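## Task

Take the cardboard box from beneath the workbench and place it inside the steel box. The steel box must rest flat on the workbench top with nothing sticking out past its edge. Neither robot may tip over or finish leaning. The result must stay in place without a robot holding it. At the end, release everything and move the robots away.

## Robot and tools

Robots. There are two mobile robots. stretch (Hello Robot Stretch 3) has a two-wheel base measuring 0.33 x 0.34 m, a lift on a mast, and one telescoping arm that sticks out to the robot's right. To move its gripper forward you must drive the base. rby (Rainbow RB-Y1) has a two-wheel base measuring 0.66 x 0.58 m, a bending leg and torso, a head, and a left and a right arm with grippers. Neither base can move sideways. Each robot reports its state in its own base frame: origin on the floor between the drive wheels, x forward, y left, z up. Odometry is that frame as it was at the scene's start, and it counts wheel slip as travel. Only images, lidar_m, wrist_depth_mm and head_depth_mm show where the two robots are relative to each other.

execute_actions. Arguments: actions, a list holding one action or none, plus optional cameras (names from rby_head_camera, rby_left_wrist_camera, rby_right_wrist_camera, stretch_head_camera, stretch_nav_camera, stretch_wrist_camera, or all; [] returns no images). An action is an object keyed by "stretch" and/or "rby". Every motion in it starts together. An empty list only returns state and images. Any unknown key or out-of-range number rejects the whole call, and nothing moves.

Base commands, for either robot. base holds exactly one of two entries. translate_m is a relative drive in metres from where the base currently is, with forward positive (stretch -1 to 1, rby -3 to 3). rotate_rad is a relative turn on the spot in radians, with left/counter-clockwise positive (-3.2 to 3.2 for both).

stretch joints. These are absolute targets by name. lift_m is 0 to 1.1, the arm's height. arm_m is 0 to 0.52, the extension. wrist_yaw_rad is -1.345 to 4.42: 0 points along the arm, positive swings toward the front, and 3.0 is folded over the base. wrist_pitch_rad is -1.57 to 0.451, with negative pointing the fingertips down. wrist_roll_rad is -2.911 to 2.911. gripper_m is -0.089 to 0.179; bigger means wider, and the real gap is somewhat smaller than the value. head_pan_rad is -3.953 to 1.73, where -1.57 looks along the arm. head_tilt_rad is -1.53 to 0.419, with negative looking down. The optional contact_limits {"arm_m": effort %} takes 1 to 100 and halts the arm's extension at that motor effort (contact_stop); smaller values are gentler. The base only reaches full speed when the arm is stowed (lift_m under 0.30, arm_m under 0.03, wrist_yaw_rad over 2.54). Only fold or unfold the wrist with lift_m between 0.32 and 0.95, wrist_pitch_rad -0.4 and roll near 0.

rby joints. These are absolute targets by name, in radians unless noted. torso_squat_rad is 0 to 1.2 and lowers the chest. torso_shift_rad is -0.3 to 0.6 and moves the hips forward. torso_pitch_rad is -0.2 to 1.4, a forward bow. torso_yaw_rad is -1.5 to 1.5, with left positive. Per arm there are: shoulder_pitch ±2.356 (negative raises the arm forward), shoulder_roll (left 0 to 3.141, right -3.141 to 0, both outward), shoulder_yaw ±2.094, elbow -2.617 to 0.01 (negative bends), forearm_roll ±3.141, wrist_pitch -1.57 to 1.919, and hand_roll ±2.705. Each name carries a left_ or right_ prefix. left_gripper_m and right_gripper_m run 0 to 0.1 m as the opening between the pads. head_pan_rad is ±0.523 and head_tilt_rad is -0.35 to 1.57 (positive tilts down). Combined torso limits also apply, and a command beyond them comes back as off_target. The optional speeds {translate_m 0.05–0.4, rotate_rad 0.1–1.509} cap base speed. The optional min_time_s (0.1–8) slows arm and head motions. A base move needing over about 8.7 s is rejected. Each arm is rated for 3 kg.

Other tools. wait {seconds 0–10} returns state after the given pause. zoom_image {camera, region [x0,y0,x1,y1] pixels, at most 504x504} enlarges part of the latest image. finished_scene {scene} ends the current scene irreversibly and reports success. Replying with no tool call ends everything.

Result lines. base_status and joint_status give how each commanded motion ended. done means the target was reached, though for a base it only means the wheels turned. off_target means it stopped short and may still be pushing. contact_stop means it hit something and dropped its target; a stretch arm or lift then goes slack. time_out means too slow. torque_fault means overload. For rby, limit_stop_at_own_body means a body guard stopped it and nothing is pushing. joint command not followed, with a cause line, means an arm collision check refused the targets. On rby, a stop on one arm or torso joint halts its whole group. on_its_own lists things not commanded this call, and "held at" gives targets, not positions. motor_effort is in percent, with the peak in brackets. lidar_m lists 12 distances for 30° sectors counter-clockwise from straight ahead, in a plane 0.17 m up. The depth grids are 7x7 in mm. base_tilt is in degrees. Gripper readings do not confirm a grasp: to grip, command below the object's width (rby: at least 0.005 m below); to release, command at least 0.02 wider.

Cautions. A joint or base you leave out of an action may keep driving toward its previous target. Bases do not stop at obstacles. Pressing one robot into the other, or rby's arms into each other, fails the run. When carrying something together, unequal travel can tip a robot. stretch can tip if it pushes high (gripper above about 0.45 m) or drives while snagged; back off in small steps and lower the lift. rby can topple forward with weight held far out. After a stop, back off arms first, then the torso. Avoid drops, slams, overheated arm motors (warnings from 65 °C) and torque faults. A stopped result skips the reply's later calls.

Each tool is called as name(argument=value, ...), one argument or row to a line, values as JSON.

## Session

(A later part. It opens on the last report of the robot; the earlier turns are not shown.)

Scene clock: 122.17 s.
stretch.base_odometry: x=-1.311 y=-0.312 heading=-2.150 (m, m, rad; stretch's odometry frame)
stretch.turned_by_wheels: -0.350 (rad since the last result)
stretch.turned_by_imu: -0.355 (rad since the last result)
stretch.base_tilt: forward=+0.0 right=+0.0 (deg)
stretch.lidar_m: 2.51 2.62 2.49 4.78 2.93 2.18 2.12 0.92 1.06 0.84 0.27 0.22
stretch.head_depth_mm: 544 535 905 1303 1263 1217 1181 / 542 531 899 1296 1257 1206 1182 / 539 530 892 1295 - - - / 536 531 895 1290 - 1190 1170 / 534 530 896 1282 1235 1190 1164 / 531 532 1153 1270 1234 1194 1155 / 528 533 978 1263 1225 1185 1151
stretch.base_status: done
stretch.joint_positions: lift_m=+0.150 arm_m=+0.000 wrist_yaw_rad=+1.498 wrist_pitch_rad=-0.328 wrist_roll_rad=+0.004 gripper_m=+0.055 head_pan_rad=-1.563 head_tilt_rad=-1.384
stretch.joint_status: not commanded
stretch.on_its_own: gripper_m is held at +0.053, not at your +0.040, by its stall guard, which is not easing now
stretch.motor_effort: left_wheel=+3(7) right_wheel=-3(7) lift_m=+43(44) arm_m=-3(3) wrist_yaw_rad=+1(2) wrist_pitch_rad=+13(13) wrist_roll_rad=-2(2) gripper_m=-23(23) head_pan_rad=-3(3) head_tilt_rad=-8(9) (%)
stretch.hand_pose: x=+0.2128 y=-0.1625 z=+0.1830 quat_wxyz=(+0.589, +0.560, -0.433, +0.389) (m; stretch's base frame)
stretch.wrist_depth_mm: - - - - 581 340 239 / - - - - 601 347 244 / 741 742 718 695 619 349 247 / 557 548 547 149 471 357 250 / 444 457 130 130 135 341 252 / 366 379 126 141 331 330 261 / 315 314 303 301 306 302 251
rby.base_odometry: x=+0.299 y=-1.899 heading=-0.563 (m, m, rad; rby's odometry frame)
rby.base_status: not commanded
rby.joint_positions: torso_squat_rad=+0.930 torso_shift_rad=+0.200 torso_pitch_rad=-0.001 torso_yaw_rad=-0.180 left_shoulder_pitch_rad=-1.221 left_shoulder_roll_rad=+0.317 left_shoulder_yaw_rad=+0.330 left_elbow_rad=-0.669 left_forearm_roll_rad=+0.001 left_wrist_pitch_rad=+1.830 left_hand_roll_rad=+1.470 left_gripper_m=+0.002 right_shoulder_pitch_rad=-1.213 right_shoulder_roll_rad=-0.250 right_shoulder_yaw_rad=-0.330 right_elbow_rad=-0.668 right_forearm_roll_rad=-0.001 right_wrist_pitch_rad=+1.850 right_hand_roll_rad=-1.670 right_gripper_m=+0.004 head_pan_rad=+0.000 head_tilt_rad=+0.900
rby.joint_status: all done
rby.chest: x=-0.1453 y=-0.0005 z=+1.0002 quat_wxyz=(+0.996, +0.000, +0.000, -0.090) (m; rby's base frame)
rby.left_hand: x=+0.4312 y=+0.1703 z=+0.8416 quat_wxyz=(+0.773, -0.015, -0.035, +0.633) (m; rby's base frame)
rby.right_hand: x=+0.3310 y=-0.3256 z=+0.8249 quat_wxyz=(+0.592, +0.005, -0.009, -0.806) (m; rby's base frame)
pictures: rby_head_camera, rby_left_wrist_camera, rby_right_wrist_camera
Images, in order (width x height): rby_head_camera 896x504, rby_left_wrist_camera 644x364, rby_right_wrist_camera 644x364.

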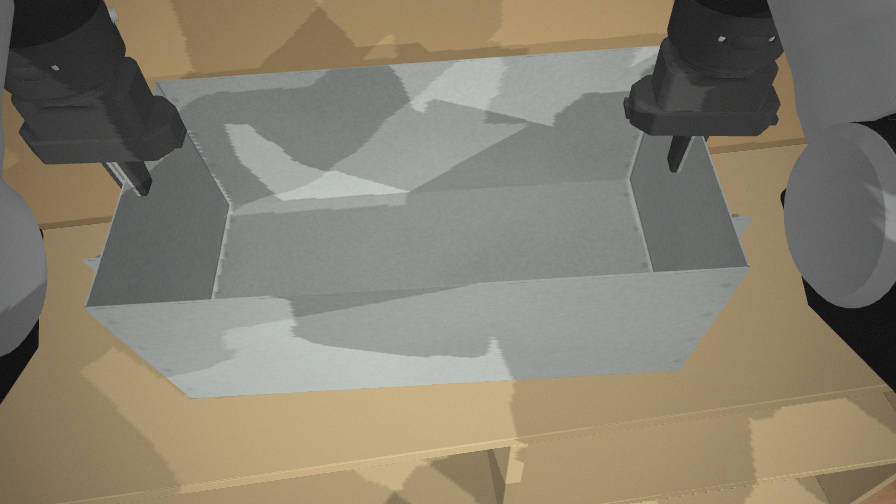

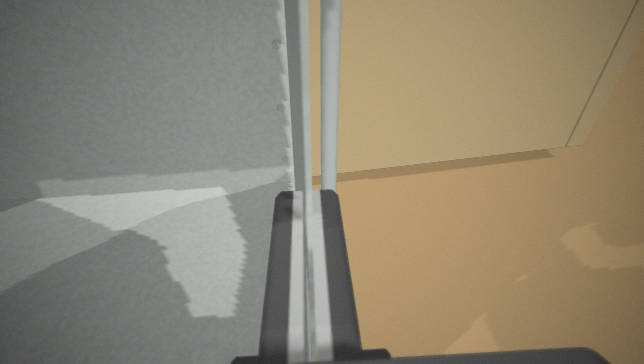

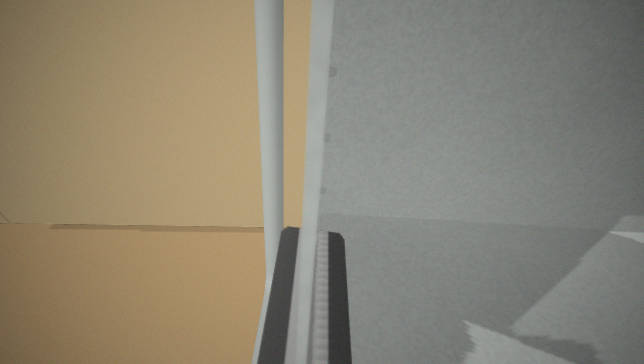

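execute_actions(
  actions=[
    {"stretch":{"base":{"translate_m":-0.9}},"rby":{"joints":{"torso_squat_rad":0.99,"left_gripper_m":0.07,"right_gripper_m":0.07}}},
  ],
  cameras=[],
)

execute_actions(
  actions=[
    {"stretch":{"base":{"translate_m":-0.3}},"rby":{"joints":{"torso_squat_rad":0.8}}},
  ],
  cameras=["stretch_nav_camera"],
)

execute_actions(
  actions=[
    {"stretch":{"joints":{"lift_m":1.09,"wrist_pitch_rad":0}},"rby":{"base":{"translate_m":-0.45}}},
  ],
  cameras=[],
)

execute_actions(
  actions=[
    {"rby":{"joints":{"torso_squat_rad":1.18,"torso_shift_rad":0.3,"torso_yaw_rad":-0.15,"left_shoulder_roll_rad":0.8,"right_shoulder_roll_rad":-0.8,"left_shoulder_pitch_rad":0,"right_shoulder_pitch_rad":0,"left_shoulder_yaw_rad":0,"right_shoulder_yaw_rad":0,"left_elbow_rad":-1.57,"right_elbow_rad":-1.57,"left_forearm_roll_rad":-0.77,"right_forearm_roll_rad":0.77,"left_wrist_pitch_rad":-0.3,"right_wrist_pitch_rad":-0.3,"left_hand_roll_rad":1.57,"right_hand_roll_rad":-1.57,"head_tilt_rad":0.6}}},
  ],
  cameras=["rby_head_camera","rby_left_wrist_camera","rby_right_wrist_camera","stretch_wrist_camera"],
)

Scene clock: 139.27 s.
stretch.base_odometry: x=-0.819 y=+0.441 heading=-2.149 (m, m, rad; stretch's odometry frame)
stretch.turned_by_wheels: +0.000 (rad since the last result)
stretch.turned_by_imu: +0.002 (rad since the last result)
stretch.base_tilt: forward=-0.1 right=+0.2 (deg)
stretch.lidar_m: 1.52 3.10 4.94 4.31 1.71 1.26 1.23 1.30 1.09 0.31 0.27 0.22
stretch.head_depth_mm: 1405 1385 1345 1296 1253 1215 1178 / 1404 1382 1336 1295 1255 1213 1185 / 1402 1371 1326 1292 - - - / 541 528 1312 1293 - 1194 1169 / 534 520 876 1273 1233 1192 1168 / 530 517 880 1261 1226 1194 1160 / 528 515 878 1259 1227 1186 1151
stretch.base_status: done
stretch.joint_positions: lift_m=+0.150 arm_m=+0.000 wrist_yaw_rad=+1.498 wrist_pitch_rad=-0.328 wrist_roll_rad=+0.004 gripper_m=+0.055 head_pan_rad=-1.563 head_tilt_rad=-1.384
stretch.joint_status: not commanded
stretch.on_its_own: gripper_m is held at +0.053, not at your +0.040, by its stall guard, which is not easing now
stretch.motor_effort: left_wheel=+3(5) right_wheel=-3(9) lift_m=+43(43) arm_m=-3(3) wrist_yaw_rad=+0(1) wrist_pitch_rad=+13(13) wrist_roll_rad=-2(2) gripper_m=-23(23) head_pan_rad=-3(3) head_tilt_rad=-8(9) (%)
stretch.hand_pose: x=+0.2128 y=-0.1625 z=+0.1830 quat_wxyz=(+0.589, +0.560, -0.433, +0.389) (m; stretch's base frame)
stretch.wrist_depth_mm: - - - - 974 - 891 / - - - - - - 858 / 750 727 736 704 645 670 667 / 560 547 542 149 402 520 513 / 443 459 130 129 135 419 409 / 368 382 127 141 334 315 349 / 317 311 301 300 307 295 299
rby.base_odometry: x=+0.299 y=-1.899 heading=-0.563 (m, m, rad; rby's odometry frame)
rby.base_status: not commanded
rby.joint_positions: torso_squat_rad=+0.990 torso_shift_rad=+0.199 torso_pitch_rad=-0.003 torso_yaw_rad=-0.180 left_shoulder_pitch_rad=-1.222 left_shoulder_roll_rad=+0.321 left_shoulder_yaw_rad=+0.330 left_elbow_rad=-0.670 left_forearm_roll_rad=+0.000 left_wrist_pitch_rad=+1.830 left_hand_roll_rad=+1.470 left_gripper_m=+0.070 right_shoulder_pitch_rad=-1.216 right_shoulder_roll_rad=-0.254 right_shoulder_yaw_rad=-0.330 right_elbow_rad=-0.670 right_forearm_roll_rad=+0.000 right_wrist_pitch_rad=+1.850 right_hand_roll_rad=-1.670 right_gripper_m=+0.070 head_pan_rad=+0.000 head_tilt_rad=+0.900
rby.joint_status: all done
rby.chest: x=-0.1531 y=-0.0005 z=+0.9664 quat_wxyz=(+0.996, +0.000, -0.001, -0.090) (m; rby's base frame)
rby.left_hand: x=+0.4249 y=+0.1720 z=+0.8109 quat_wxyz=(+0.772, -0.017, -0.038, +0.634) (m; rby's base frame)
rby.right_hand: x=+0.3242 y=-0.3277 z=+0.7943 quat_wxyz=(+0.591, +0.007, -0.012, -0.807) (m; rby's base frame)
pictures: none
No camera images: the call's "cameras" was empty. Leave "cameras" out to get every camera's image.

Scene clock: 143.47 s.
stretch.base_odometry: x=-0.655 y=+0.693 heading=-2.149 (m, m, rad; stretch's odometry frame)
stretch.turned_by_wheels: +0.000 (rad since the last result)
stretch.turned_by_imu: +0.001 (rad since the last result)
stretch.base_tilt: forward=+0.0 right=+0.0 (deg)
stretch.lidar_m: 1.49 3.33 4.97 3.29 1.27 0.94 0.94 0.99 1.08 0.99 0.27 0.22
stretch.head_depth_mm: 1386 1391 1342 1298 1259 1216 1185 / 1394 1378 1334 1297 1261 1206 1181 / 1389 1369 1334 1298 - - - / 1391 1369 1323 1286 - 1189 1169 / 1398 1362 1317 1289 1245 1199 1166 / 1348 1349 1310 1271 1230 1198 1153 / 992 1002 1002 1256 1228 1191 1155
stretch.base_status: done
stretch.joint_positions: lift_m=+0.150 arm_m=+0.000 wrist_yaw_rad=+1.498 wrist_pitch_rad=-0.328 wrist_roll_rad=+0.004 gripper_m=+0.055 head_pan_rad=-1.563 head_tilt_rad=-1.384
stretch.joint_status: not commanded
stretch.on_its_own: gripper_m is held at +0.053, not at your +0.040, by its stall guard, which is not easing now
stretch.motor_effort: left_wheel=+3(5) right_wheel=-3(9) lift_m=+44(44) arm_m=-3(3) wrist_yaw_rad=+2(2) wrist_pitch_rad=+13(13) wrist_roll_rad=-2(2) gripper_m=-24(23) head_pan_rad=-2(3) head_tilt_rad=-8(9) (%)
stretch.hand_pose: x=+0.2128 y=-0.1625 z=+0.1830 quat_wxyz=(+0.589, +0.560, -0.433, +0.389) (m; stretch's base frame)
stretch.wrist_depth_mm: - - - - - 225 192 / - - - - - 227 209 / 744 726 720 708 653 245 229 / 561 547 548 149 365 255 253 / 445 451 130 129 135 275 284 / 371 380 126 141 334 315 322 / 318 311 302 300 302 304 302
rby.base_odometry: x=+0.299 y=-1.899 heading=-0.563 (m, m, rad; rby's odometry frame)
rby.base_status: not commanded
rby.joint_positions: torso_squat_rad=+0.800 torso_shift_rad=+0.199 torso_pitch_rad=-0.003 torso_yaw_rad=-0.180 left_shoulder_pitch_rad=-1.222 left_shoulder_roll_rad=+0.321 left_shoulder_yaw_rad=+0.330 left_elbow_rad=-0.670 left_forearm_roll_rad=+0.000 left_wrist_pitch_rad=+1.830 left_hand_roll_rad=+1.470 left_gripper_m=+0.070 right_shoulder_pitch_rad=-1.216 right_shoulder_roll_rad=-0.254 right_shoulder_yaw_rad=-0.330 right_elbow_rad=-0.670 right_forearm_roll_rad=+0.000 right_wrist_pitch_rad=+1.850 right_hand_roll_rad=-1.670 right_gripper_m=+0.070 head_pan_rad=+0.000 head_tilt_rad=+0.900
rby.joint_status: all done
rby.chest: x=-0.1324 y=-0.0005 z=+1.0680 quat_wxyz=(+0.996, +0.000, -0.001, -0.090) (m; rby's base frame)
rby.left_hand: x=+0.4455 y=+0.1720 z=+0.9123 quat_wxyz=(+0.772, -0.017, -0.038, +0.634) (m; rby's base frame)
rby.right_hand: x=+0.3449 y=-0.3277 z=+0.8958 quat_wxyz=(+0.591, +0.007, -0.012, -0.807) (m; rby's base frame)
pictures: stretch_nav_camera (sideways: a quarter turn counterclockwise sets it upright)
Images, in order (width x height): stretch_nav_camera 672x504.

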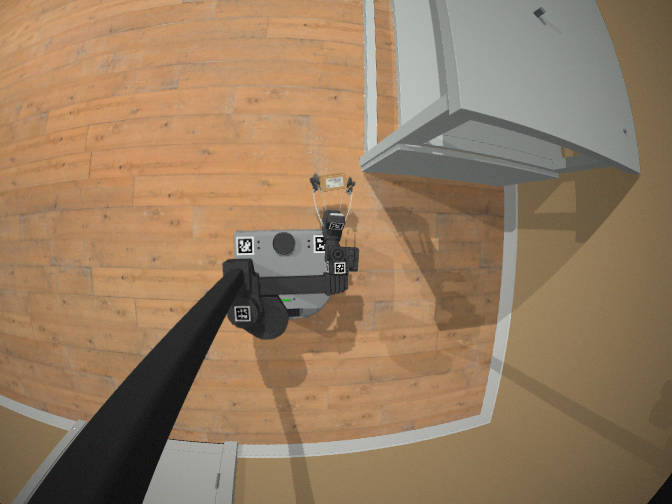

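Scene clock: 152.83 s.
stretch.base_odometry: x=-0.655 y=+0.693 heading=-2.149 (m, m, rad; stretch's odometry frame)
stretch.turned_by_wheels: +0.000 (rad since the last result)
stretch.turned_by_imu: +0.002 (rad since the last result)
stretch.base_tilt: forward=+0.0 right=+0.1 (deg)
stretch.lidar_m: 1.48 2.96 3.09 3.27 1.27 0.94 0.94 0.99 1.08 0.99 0.42 0.44
stretch.head_depth_mm: 1396 1393 1341 1297 1260 1212 1179 / 1397 1383 1335 1297 1252 1209 1185 / 1384 1380 1330 1290 - 1205 - / 1399 1365 1325 1287 - 1193 1168 / 1383 1363 1315 1280 1239 1195 1164 / 1345 1353 1313 1264 1229 1195 1156 / 992 1000 1005 1261 1220 1185 1155
stretch.base_status: not commanded
stretch.joint_positions: lift_m=+1.090 arm_m=+0.000 wrist_yaw_rad=+1.498 wrist_pitch_rad=-0.031 wrist_roll_rad=+0.004 gripper_m=+0.055 head_pan_rad=-1.563 head_tilt_rad=-1.384
stretch.joint_status: all done
stretch.on_its_own: gripper_m is held at +0.053, not at your +0.040, by its stall guard, which is not easing now
stretch.motor_effort: left_wheel=+3(3) right_wheel=-3(3) lift_m=+44(45) arm_m=-3(3) wrist_yaw_rad=+1(1) wrist_pitch_rad=+14(13) wrist_roll_rad=-2(2) gripper_m=-23(23) head_pan_rad=-2(3) head_tilt_rad=-8(8) (%)
stretch.hand_pose: x=+0.2333 y=-0.1640 z=+1.1965 quat_wxyz=(+0.525, +0.490, -0.511, +0.472) (m; stretch's base frame)
stretch.wrist_depth_mm: - - - - - - 948 / - - - - - - 969 / - - - - - - 944 / - - - 149 - - - / - - 131 130 136 - 928 / - - 126 141 732 776 768 / - - - - 645 635 639
rby.base_odometry: x=-0.081 y=-1.659 heading=-0.562 (m, m, rad; rby's odometry frame)
rby.base_status: done
rby.joint_positions: torso_squat_rad=+0.800 torso_shift_rad=+0.199 torso_pitch_rad=-0.003 torso_yaw_rad=-0.180 left_shoulder_pitch_rad=-1.222 left_shoulder_roll_rad=+0.321 left_shoulder_yaw_rad=+0.330 left_elbow_rad=-0.670 left_forearm_roll_rad=+0.000 left_wrist_pitch_rad=+1.830 left_hand_roll_rad=+1.470 left_gripper_m=+0.070 right_shoulder_pitch_rad=-1.216 right_shoulder_roll_rad=-0.254 right_shoulder_yaw_rad=-0.330 right_elbow_rad=-0.670 right_forearm_roll_rad=+0.000 right_wrist_pitch_rad=+1.850 right_hand_roll_rad=-1.670 right_gripper_m=+0.070 head_pan_rad=+0.000 head_tilt_rad=+0.900
rby.joint_status: not commanded
rby.chest: x=-0.1325 y=-0.0005 z=+1.0680 quat_wxyz=(+0.996, +0.000, -0.001, -0.090) (m; rby's base frame)
rby.left_hand: x=+0.4454 y=+0.1720 z=+0.9125 quat_wxyz=(+0.772, -0.017, -0.038, +0.634) (m; rby's base frame)
rby.right_hand: x=+0.3448 y=-0.3278 z=+0.8959 quat_wxyz=(+0.590, +0.007, -0.012, -0.807) (m; rby's base frame)
pictures: none
No camera images: the call's "cameras" was empty. Leave "cameras" out to get every camera's image.

Scene clock: 154.90 s.
stretch.base_odometry: x=-0.655 y=+0.693 heading=-2.149 (m, m, rad; stretch's odometry frame)
stretch.turned_by_wheels: +0.000 (rad since the last result)
stretch.turned_by_imu: +0.001 (rad since the last result)
stretch.base_tilt: forward=-0.1 right=+0.1 (deg)
stretch.lidar_m: 1.48 2.96 3.07 3.28 1.27 0.94 0.94 0.99 1.08 0.99 0.42 0.44
stretch.head_depth_mm: 1389 1390 1338 1297 1256 1220 1181 / 1388 1388 1343 1303 1259 1212 1182 / 1384 1374 1327 1290 - 1208 - / 1393 1368 1322 1293 - 1188 1163 / 1380 1358 1312 1271 1230 1195 1161 / 1350 1349 1302 1262 1229 1189 1157 / 985 1002 1004 1258 1222 1188 1159
stretch.base_status: not commanded
stretch.joint_positions: lift_m=+1.090 arm_m=+0.000 wrist_yaw_rad=+1.498 wrist_pitch_rad=-0.031 wrist_roll_rad=+0.004 gripper_m=+0.055 head_pan_rad=-1.563 head_tilt_rad=-1.384
stretch.joint_status: not commanded
stretch.on_its_own: gripper_m is held at +0.053, not at your +0.040, by its stall guard, which is not easing now
stretch.motor_effort: left_wheel=+3(3) right_wheel=-3(2) lift_m=+44(44) arm_m=-3(3) wrist_yaw_rad=+2(2) wrist_pitch_rad=+14(14) wrist_roll_rad=-2(2) gripper_m=-23(23) head_pan_rad=-3(3) head_tilt_rad=-7(8) (%)
stretch.hand_pose: x=+0.2333 y=-0.1640 z=+1.1965 quat_wxyz=(+0.525, +0.490, -0.511, +0.472) (m; stretch's base frame)
stretch.wrist_depth_mm: - - - - - - 963 / - - - - - - 942 / - - - - - - 971 / - - - 149 - - - / - - 130 129 135 - 944 / - - 126 141 733 759 778 / - - - - 648 631 629
rby.base_odometry: x=-0.081 y=-1.659 heading=-0.562 (m, m, rad; rby's odometry frame)
rby.base_status: not commanded
rby.joint_positions: torso_squat_rad=+1.180 torso_shift_rad=+0.300 torso_pitch_rad=-0.003 torso_yaw_rad=-0.150 left_shoulder_pitch_rad=+0.000 left_shoulder_roll_rad=+0.800 left_shoulder_yaw_rad=+0.000 left_elbow_rad=-1.570 left_forearm_roll_rad=-0.770 left_wrist_pitch_rad=-0.300 left_hand_roll_rad=+1.570 left_gripper_m=+0.070 right_shoulder_pitch_rad=+0.000 right_shoulder_roll_rad=-0.799 right_shoulder_yaw_rad=+0.000 right_elbow_rad=-1.570 right_forearm_roll_rad=+0.770 right_wrist_pitch_rad=-0.300 right_hand_roll_rad=-1.570 right_gripper_m=+0.070 head_pan_rad=+0.000 head_tilt_rad=+0.600
rby.joint_status: all done
rby.chest: x=-0.1502 y=-0.0004 z=+0.8446 quat_wxyz=(+0.997, +0.000, -0.002, -0.075) (m; rby's base frame)
rby.left_hand: x=+0.4076 y=+0.2922 z=+0.7127 quat_wxyz=(+0.688, -0.157, -0.690, -0.158) (m; rby's base frame)
rby.right_hand: x=+0.2961 y=-0.4444 z=+0.7115 quat_wxyz=(+0.704, +0.053, -0.706, +0.052) (m; rby's base frame)
pictures: rby_head_camera, rby_left_wrist_camera, rby_right_wrist_camera, stretch_wrist_camera
Images, in order (width x height): rby_head_camera 896x504, rby_left_wrist_camera 644x364, rby_right_wrist_camera 644x364, stretch_wrist_camera 644x364.

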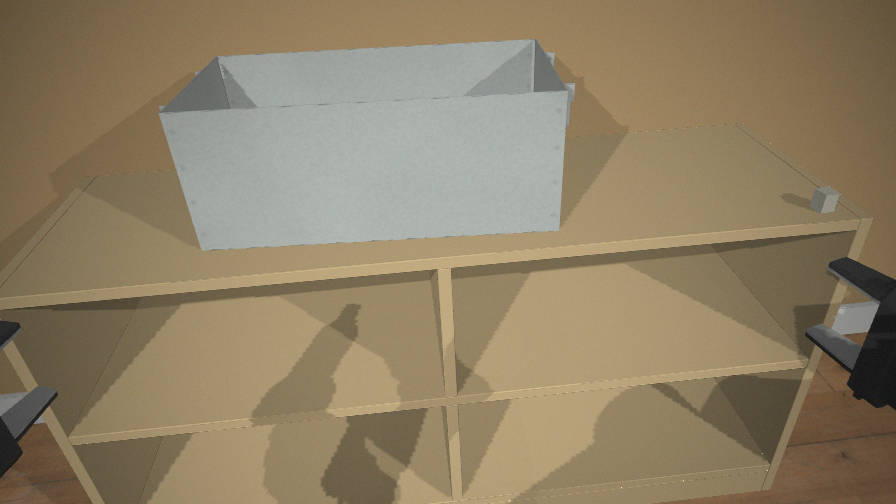

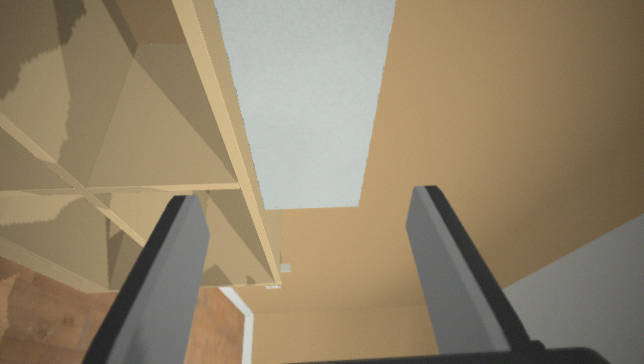

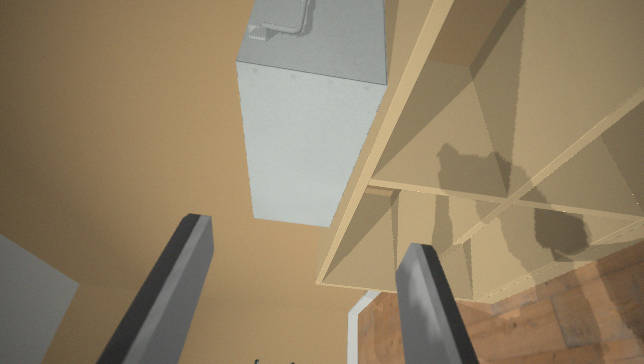

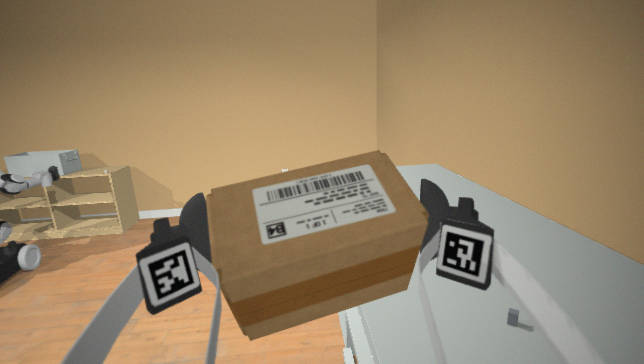

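execute_actions(
  actions=[
    {"rby":{"base":{"translate_m":0.44},"speeds":{"translate_m":0.2},"joints":{"head_tilt_rad":0.8}}},
  ],
  cameras=["rby_head_camera","rby_left_wrist_camera","rby_right_wrist_camera"],
)

execute_actions(
  actions=[
    {"rby":{"joints":{"left_wrist_pitch_rad":-0.52,"right_wrist_pitch_rad":-0.52}}},
  ],
  cameras=["rby_head_camera","rby_left_wrist_camera","rby_right_wrist_camera"],
)

Scene clock: 160.13 s.
stretch.base_odometry: x=-0.655 y=+0.693 heading=-2.149 (m, m, rad; stretch's odometry frame)
stretch.turned_by_wheels: +0.000 (rad since the last result)
stretch.turned_by_imu: +0.001 (rad since the last result)
stretch.base_tilt: forward=+0.0 right=+0.1 (deg)
stretch.lidar_m: 1.48 3.32 4.96 3.27 1.27 0.94 0.94 0.99 1.08 0.99 0.42 0.44
stretch.head_depth_mm: 1397 1392 1344 1300 1251 1220 1182 / 1387 1379 1339 1299 1253 1219 1185 / 1388 1379 1333 1291 - 1205 - / 1396 1372 1323 1285 - 1201 1173 / 1386 1368 1316 1271 1238 1200 1154 / 1352 1352 1306 1272 1231 1194 1158 / 991 999 1008 1255 1227 1180 1157
stretch.base_status: not commanded
stretch.joint_positions: lift_m=+1.090 arm_m=+0.000 wrist_yaw_rad=+1.498 wrist_pitch_rad=-0.031 wrist_roll_rad=+0.004 gripper_m=+0.055 head_pan_rad=-1.563 head_tilt_rad=-1.384
stretch.joint_status: not commanded
stretch.on_its_own: gripper_m is held at +0.053, not at your +0.040, by its stall guard, which is not easing now
stretch.motor_effort: left_wheel=+3(3) right_wheel=-2(3) lift_m=+43(44) arm_m=-3(3) wrist_yaw_rad=+1(2) wrist_pitch_rad=+14(14) wrist_roll_rad=-2(2) gripper_m=-23(23) head_pan_rad=-3(3) head_tilt_rad=-8(9) (%)
stretch.hand_pose: x=+0.2333 y=-0.1640 z=+1.1965 quat_wxyz=(+0.525, +0.490, -0.511, +0.472) (m; stretch's base frame)
stretch.wrist_depth_mm: - - - - - - 949 / - - - - - - 954 / - - - - - - 948 / - - - 150 - - - / - - 130 129 135 - 953 / - - 126 141 734 761 780 / - - - - 644 638 624
rby.base_odometry: x=+0.291 y=-1.894 heading=-0.562 (m, m, rad; rby's odometry frame)
rby.base_status: done
rby.joint_positions: torso_squat_rad=+1.180 torso_shift_rad=+0.300 torso_pitch_rad=-0.003 torso_yaw_rad=-0.150 left_shoulder_pitch_rad=+0.000 left_shoulder_roll_rad=+0.800 left_shoulder_yaw_rad=+0.000 left_elbow_rad=-1.570 left_forearm_roll_rad=-0.770 left_wrist_pitch_rad=-0.300 left_hand_roll_rad=+1.570 left_gripper_m=+0.070 right_shoulder_pitch_rad=+0.000 right_shoulder_roll_rad=-0.800 right_shoulder_yaw_rad=+0.000 right_elbow_rad=-1.570 right_forearm_roll_rad=+0.770 right_wrist_pitch_rad=-0.300 right_hand_roll_rad=-1.570 right_gripper_m=+0.070 head_pan_rad=+0.000 head_tilt_rad=+0.800
rby.joint_status: all done
rby.chest: x=-0.1500 y=-0.0004 z=+0.8447 quat_wxyz=(+0.997, +0.000, -0.001, -0.075) (m; rby's base frame)
rby.left_hand: x=+0.4077 y=+0.2921 z=+0.7127 quat_wxyz=(+0.688, -0.157, -0.690, -0.158) (m; rby's base frame)
rby.right_hand: x=+0.2962 y=-0.4444 z=+0.7114 quat_wxyz=(+0.704, +0.053, -0.706, +0.052) (m; rby's base frame)
pictures: rby_head_camera, rby_left_wrist_camera, rby_right_wrist_camera
Images, in order (width x height): rby_head_camera 896x504, rby_left_wrist_camera 644x364, rby_right_wrist_camera 644x364.

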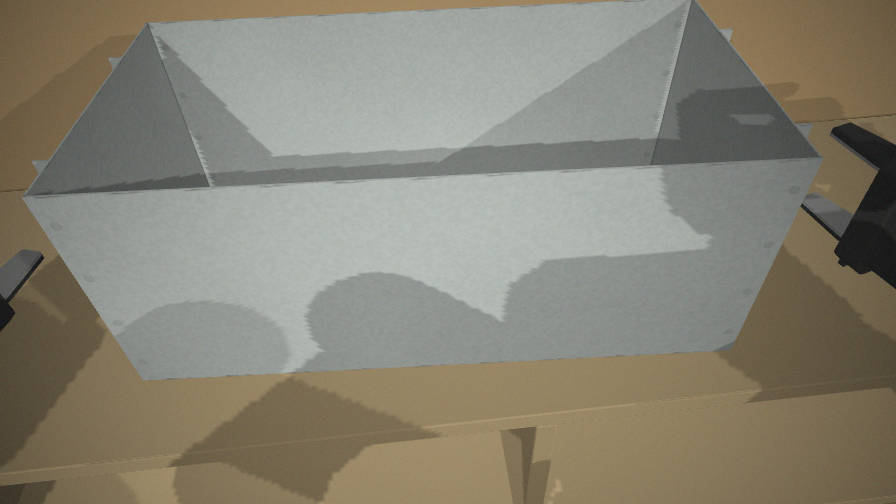

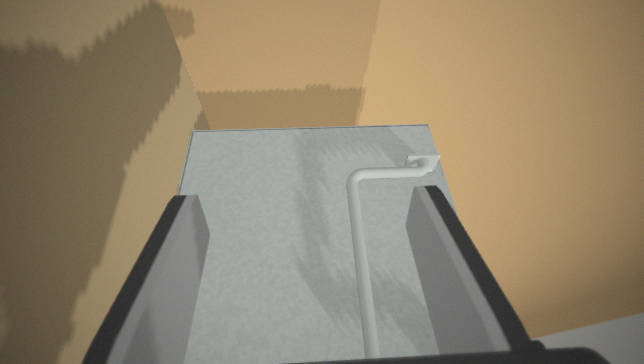

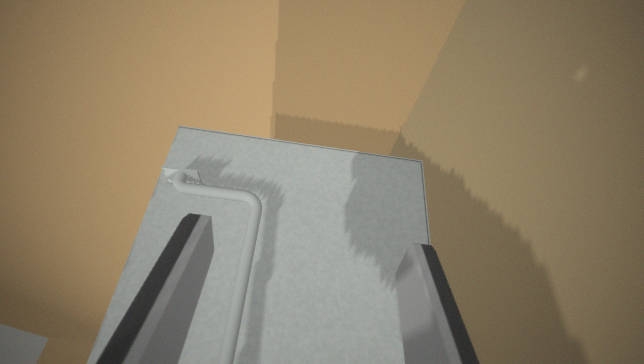

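Scene clock: 160.83 s.
stretch.base_odometry: x=-0.655 y=+0.693 heading=-2.149 (m, m, rad; stretch's odometry frame)
stretch.turned_by_wheels: +0.000 (rad since the last result)
stretch.turned_by_imu: +0.000 (rad since the last result)
stretch.base_tilt: forward=-0.1 right=+0.1 (deg)
stretch.lidar_m: 1.48 3.33 4.99 3.27 1.27 0.94 0.94 0.98 1.08 0.99 0.42 0.44
stretch.head_depth_mm: 1392 1390 1346 1294 1258 1220 1182 / 1393 1385 1340 1289 1255 1214 1190 / 1386 1372 1325 1292 - 1206 - / 1387 1373 1323 1289 - 1192 1170 / 1391 1361 1318 1279 1235 1197 1165 / 1338 1351 1303 1268 1225 1189 1160 / 989 998 1005 1256 1219 1189 1154
stretch.base_status: not commanded
stretch.joint_positions: lift_m=+1.090 arm_m=+0.000 wrist_yaw_rad=+1.498 wrist_pitch_rad=-0.031 wrist_roll_rad=+0.004 gripper_m=+0.055 head_pan_rad=-1.563 head_tilt_rad=-1.384
stretch.joint_status: not commanded
stretch.on_its_own: gripper_m is held at +0.053, not at your +0.040, by its stall guard, which is not easing now
stretch.motor_effort: left_wheel=+3(3) right_wheel=-3(2) lift_m=+44(44) arm_m=-3(3) wrist_yaw_rad=+0(2) wrist_pitch_rad=+15(14) wrist_roll_rad=-2(2) gripper_m=-23(23) head_pan_rad=-3(3) head_tilt_rad=-8(8) (%)
stretch.hand_pose: x=+0.2333 y=-0.1640 z=+1.1965 quat_wxyz=(+0.525, +0.490, -0.511, +0.472) (m; stretch's base frame)
stretch.wrist_depth_mm: - - - - - - 951 / - - - - - - 945 / - - - - - - 966 / - - - 149 - - - / - - 130 130 135 - 959 / - - 126 141 739 746 784 / - - - - 640 622 629
rby.base_odometry: x=+0.291 y=-1.894 heading=-0.562 (m, m, rad; rby's odometry frame)
rby.base_status: not commanded
rby.joint_positions: torso_squat_rad=+1.180 torso_shift_rad=+0.300 torso_pitch_rad=-0.003 torso_yaw_rad=-0.150 left_shoulder_pitch_rad=+0.000 left_shoulder_roll_rad=+0.800 left_shoulder_yaw_rad=+0.000 left_elbow_rad=-1.570 left_forearm_roll_rad=-0.770 left_wrist_pitch_rad=-0.520 left_hand_roll_rad=+1.570 left_gripper_m=+0.070 right_shoulder_pitch_rad=+0.000 right_shoulder_roll_rad=-0.800 right_shoulder_yaw_rad=+0.000 right_elbow_rad=-1.570 right_forearm_roll_rad=+0.770 right_wrist_pitch_rad=-0.520 right_hand_roll_rad=-1.570 right_gripper_m=+0.070 head_pan_rad=+0.000 head_tilt_rad=+0.800
rby.joint_status: all done
rby.chest: x=-0.1500 y=-0.0004 z=+0.8447 quat_wxyz=(+0.997, +0.000, -0.001, -0.075) (m; rby's base frame)
rby.left_hand: x=+0.3808 y=+0.2492 z=+0.7126 quat_wxyz=(+0.667, -0.232, -0.669, -0.233) (m; rby's base frame)
rby.right_hand: x=+0.2833 y=-0.3954 z=+0.7115 quat_wxyz=(+0.694, +0.130, -0.696, +0.129) (m; rby's base frame)
pictures: rby_head_camera, rby_left_wrist_camera, rby_right_wrist_camera
Images, in order (width x height): rby_head_camera 896x504, rby_left_wrist_camera 644x364, rby_right_wrist_camera 644x364.

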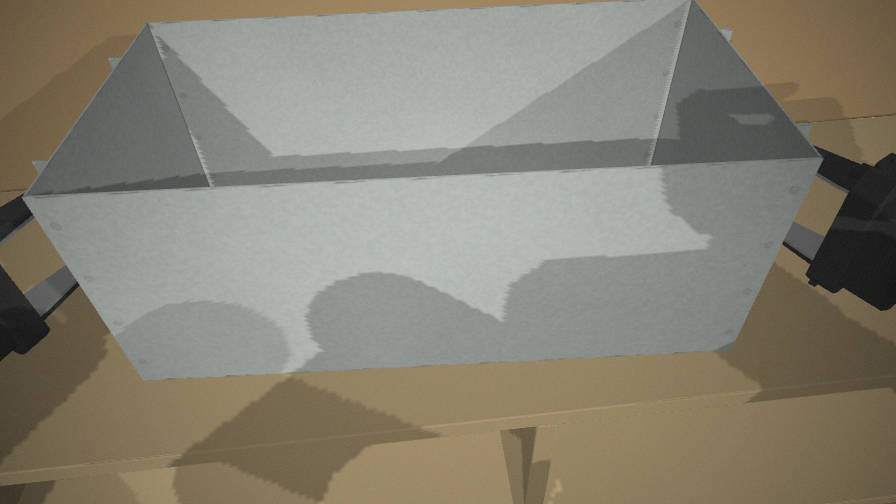

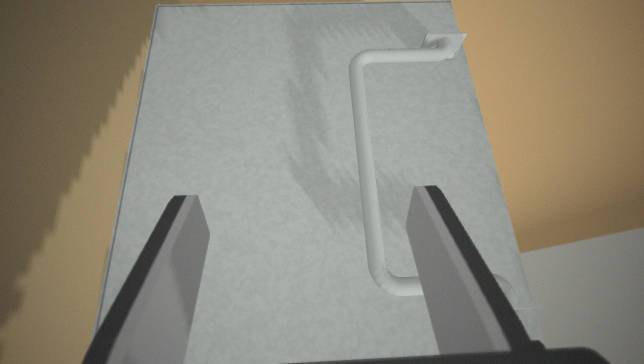

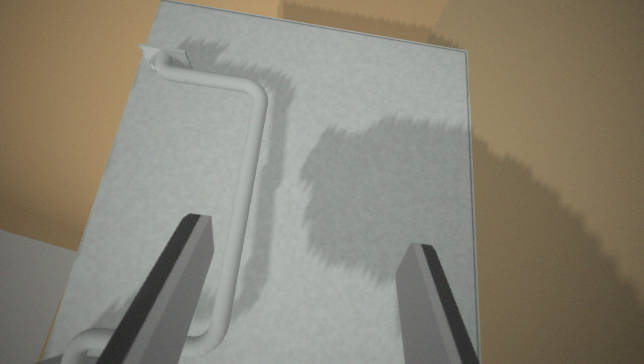

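execute_actions(
  actions=[
    {"rby":{"base":{"translate_m":0.08},"speeds":{"translate_m":0.1},"joints":{"torso_squat_rad":1.145,"left_gripper_m":0.055,"right_gripper_m":0.055}}},
  ],
  cameras=["rby_head_camera","rby_left_wrist_camera","rby_right_wrist_camera"],
)

execute_actions(
  actions=[
    {"rby":{"joints":{"left_wrist_pitch_rad":-0.68,"right_wrist_pitch_rad":-0.68}}},
  ],
  cameras=["rby_left_wrist_camera","rby_right_wrist_camera"],
)

Scene clock: 166.83 s.
stretch.base_odometry: x=-0.655 y=+0.693 heading=-2.149 (m, m, rad; stretch's odometry frame)
stretch.turned_by_wheels: +0.000 (rad since the last result)
stretch.turned_by_imu: +0.002 (rad since the last result)
stretch.base_tilt: forward=+0.0 right=+0.1 (deg)
stretch.lidar_m: 1.48 3.33 4.97 3.26 1.27 0.94 0.94 0.99 1.08 0.99 0.42 0.44
stretch.head_depth_mm: 1389 1394 1344 1302 1263 1216 1184 / 1388 1381 1333 1292 1249 1210 1187 / 1390 1374 1333 1291 - 1207 - / 1396 1360 1328 1295 - 1195 1170 / 1395 1354 1312 1275 1235 1193 1165 / 1345 1350 1307 1273 1227 1197 1161 / 991 1000 1010 1252 1224 1190 1150
stretch.base_status: not commanded
stretch.joint_positions: lift_m=+1.090 arm_m=+0.000 wrist_yaw_rad=+1.498 wrist_pitch_rad=-0.031 wrist_roll_rad=+0.004 gripper_m=+0.055 head_pan_rad=-1.563 head_tilt_rad=-1.384
stretch.joint_status: not commanded
stretch.on_its_own: gripper_m is held at +0.053, not at your +0.040, by its stall guard, which is not easing now
stretch.motor_effort: left_wheel=+3(3) right_wheel=-2(2) lift_m=+44(44) arm_m=-3(3) wrist_yaw_rad=+2(2) wrist_pitch_rad=+15(15) wrist_roll_rad=-2(2) gripper_m=-23(24) head_pan_rad=-3(3) head_tilt_rad=-8(9) (%)
stretch.hand_pose: x=+0.2333 y=-0.1640 z=+1.1965 quat_wxyz=(+0.525, +0.490, -0.511, +0.472) (m; stretch's base frame)
stretch.wrist_depth_mm: - - - - - - 931 / - - - - - - 945 / - - - - - - 963 / - - - 149 - - - / - - 130 129 135 - 958 / - - 126 141 733 763 774 / - - - - 653 630 632
rby.base_odometry: x=+0.335 y=-1.923 heading=-0.658 (m, m, rad; rby's odometry frame)
rby.base_status: translate_m time_out (by the wheels' count: +0.053 of +0.080)
rby.joint_positions: torso_squat_rad=+1.145 torso_shift_rad=+0.300 torso_pitch_rad=-0.003 torso_yaw_rad=-0.150 left_shoulder_pitch_rad=+0.000 left_shoulder_roll_rad=+0.800 left_shoulder_yaw_rad=+0.000 left_elbow_rad=-1.570 left_forearm_roll_rad=-0.770 left_wrist_pitch_rad=-0.520 left_hand_roll_rad=+1.570 left_gripper_m=+0.055 right_shoulder_pitch_rad=+0.000 right_shoulder_roll_rad=-0.800 right_shoulder_yaw_rad=+0.000 right_elbow_rad=-1.570 right_forearm_roll_rad=+0.770 right_wrist_pitch_rad=-0.520 right_hand_roll_rad=-1.570 right_gripper_m=+0.055 head_pan_rad=+0.000 head_tilt_rad=+0.800
rby.joint_status: all done
rby.chest: x=-0.1434 y=-0.0004 z=+0.8661 quat_wxyz=(+0.997, +0.000, -0.001, -0.075) (m; rby's base frame)
rby.left_hand: x=+0.3874 y=+0.2491 z=+0.7340 quat_wxyz=(+0.667, -0.232, -0.669, -0.233) (m; rby's base frame)
rby.right_hand: x=+0.2899 y=-0.3954 z=+0.7330 quat_wxyz=(+0.694, +0.130, -0.696, +0.130) (m; rby's base frame)
pictures: rby_head_camera, rby_left_wrist_camera, rby_right_wrist_camera
Images, in order (width x height): rby_head_camera 896x504, rby_left_wrist_camera 644x364, rby_right_wrist_camera 644x364.

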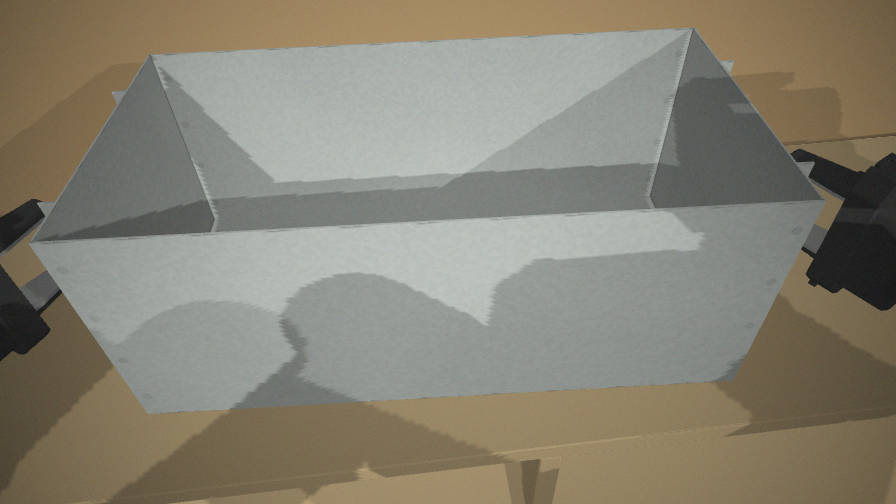

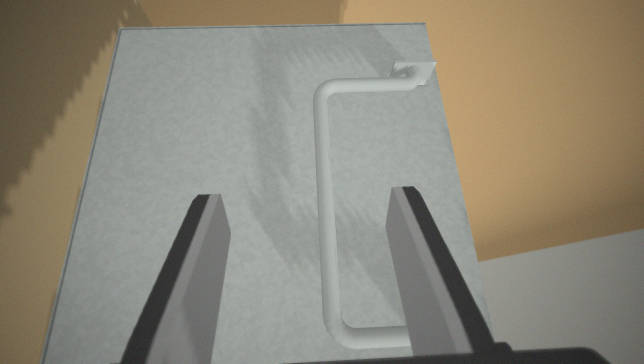

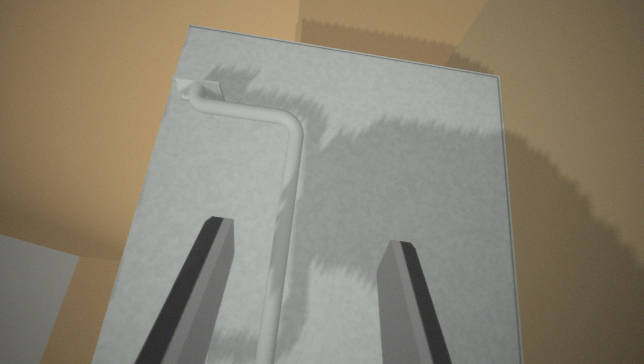

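not run: a stop came earlier in this reply.

execute_actions(
  actions=[
    {"rby":{"base":{"translate_m":-0.025},"joints":{"torso_pitch_rad":0.28,"torso_squat_rad":1.11,"left_shoulder_pitch_rad":-0.3,"right_shoulder_pitch_rad":-0.3,"left_wrist_pitch_rad":-0.25,"right_wrist_pitch_rad":-0.25,"head_tilt_rad":0.6},"min_time_s":1.2}},
  ],
  cameras=["rby_head_camera","rby_left_wrist_camera","rby_right_wrist_camera"],
)

Scene clock: 170.90 s.
stretch.base_odometry: x=-0.655 y=+0.693 heading=-2.149 (m, m, rad; stretch's odometry frame)
stretch.turned_by_wheels: +0.000 (rad since the last result)
stretch.turned_by_imu: +0.001 (rad since the last result)
stretch.base_tilt: forward=+0.0 right=+0.1 (deg)
stretch.lidar_m: 1.48 3.31 4.99 3.27 1.27 0.94 0.94 0.99 1.08 0.99 0.42 0.44
stretch.head_depth_mm: 1391 1393 1339 1297 1259 1219 1184 / 1384 1382 1334 1295 1253 1209 1187 / 1393 1371 1335 1285 - 1208 - / 1393 1366 1323 1291 - 1197 1168 / 1387 1364 1316 1270 1237 1197 1169 / 1346 1354 1306 1271 1223 1197 1163 / 992 997 1003 1253 1224 1187 1154
stretch.base_status: not commanded
stretch.joint_positions: lift_m=+1.090 arm_m=+0.000 wrist_yaw_rad=+1.498 wrist_pitch_rad=-0.031 wrist_roll_rad=+0.004 gripper_m=+0.055 head_pan_rad=-1.563 head_tilt_rad=-1.384
stretch.joint_status: not commanded
stretch.on_its_own: gripper_m is held at +0.053, not at your +0.040, by its stall guard, which is not easing now
stretch.motor_effort: left_wheel=+4(3) right_wheel=-3(3) lift_m=+44(44) arm_m=-3(3) wrist_yaw_rad=+2(2) wrist_pitch_rad=+14(14) wrist_roll_rad=-2(2) gripper_m=-23(24) head_pan_rad=-3(3) head_tilt_rad=-8(8) (%)
stretch.hand_pose: x=+0.2333 y=-0.1640 z=+1.1965 quat_wxyz=(+0.525, +0.490, -0.511, +0.472) (m; stretch's base frame)
stretch.wrist_depth_mm: - - - - - - 965 / - - - - - - 956 / - - - - - - 966 / - - - 149 - - - / - - 130 130 135 - 944 / - - 126 141 740 760 770 / - - - - 646 637 632
rby.base_odometry: x=+0.315 y=-1.907 heading=-0.657 (m, m, rad; rby's odometry frame)
rby.base_status: done
rby.joint_positions: torso_squat_rad=+1.110 torso_shift_rad=+0.300 torso_pitch_rad=+0.280 torso_yaw_rad=-0.150 left_shoulder_pitch_rad=-0.300 left_shoulder_roll_rad=+0.800 left_shoulder_yaw_rad=+0.000 left_elbow_rad=-1.570 left_forearm_roll_rad=-0.770 left_wrist_pitch_rad=-0.250 left_hand_roll_rad=+1.570 left_gripper_m=+0.055 right_shoulder_pitch_rad=-0.300 right_shoulder_roll_rad=-0.800 right_shoulder_yaw_rad=+0.000 right_elbow_rad=-1.570 right_forearm_roll_rad=+0.770 right_wrist_pitch_rad=-0.250 right_hand_roll_rad=-1.570 right_gripper_m=+0.055 head_pan_rad=+0.000 head_tilt_rad=+0.600
rby.joint_status: all done
rby.chest: x=-0.0505 y=-0.0004 z=+0.8752 quat_wxyz=(+0.987, -0.010, +0.139, -0.074) (m; rby's base frame)
rby.left_hand: x=+0.5373 y=+0.2397 z=+0.7258 quat_wxyz=(+0.682, -0.192, -0.689, -0.154) (m; rby's base frame)
rby.right_hand: x=+0.4430 y=-0.4089 z=+0.7521 quat_wxyz=(+0.704, +0.064, -0.702, +0.082) (m; rby's base frame)
pictures: rby_head_camera, rby_left_wrist_camera, rby_right_wrist_camera
Images, in order (width x height): rby_head_camera 896x504, rby_left_wrist_camera 644x364, rby_right_wrist_camera 644x364.

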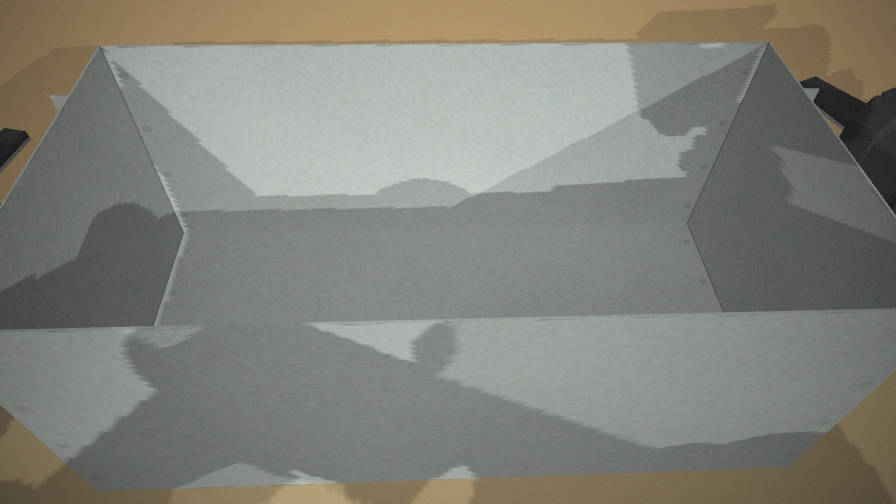

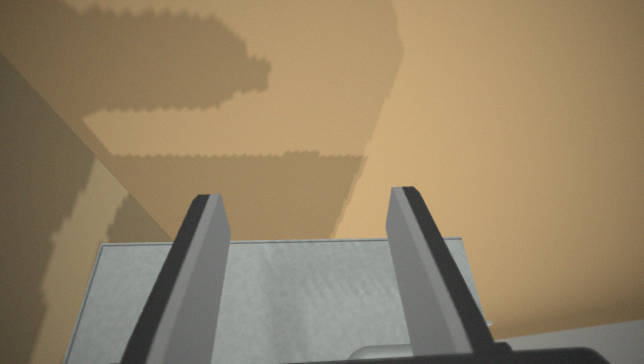

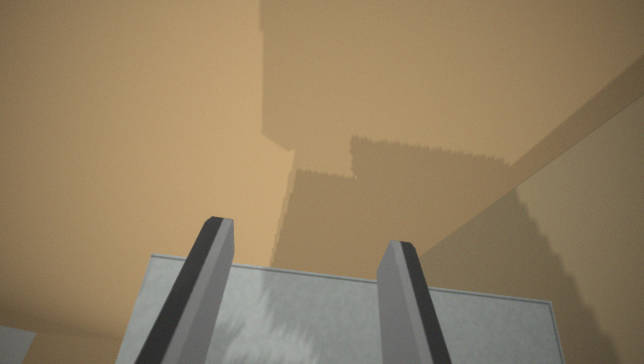

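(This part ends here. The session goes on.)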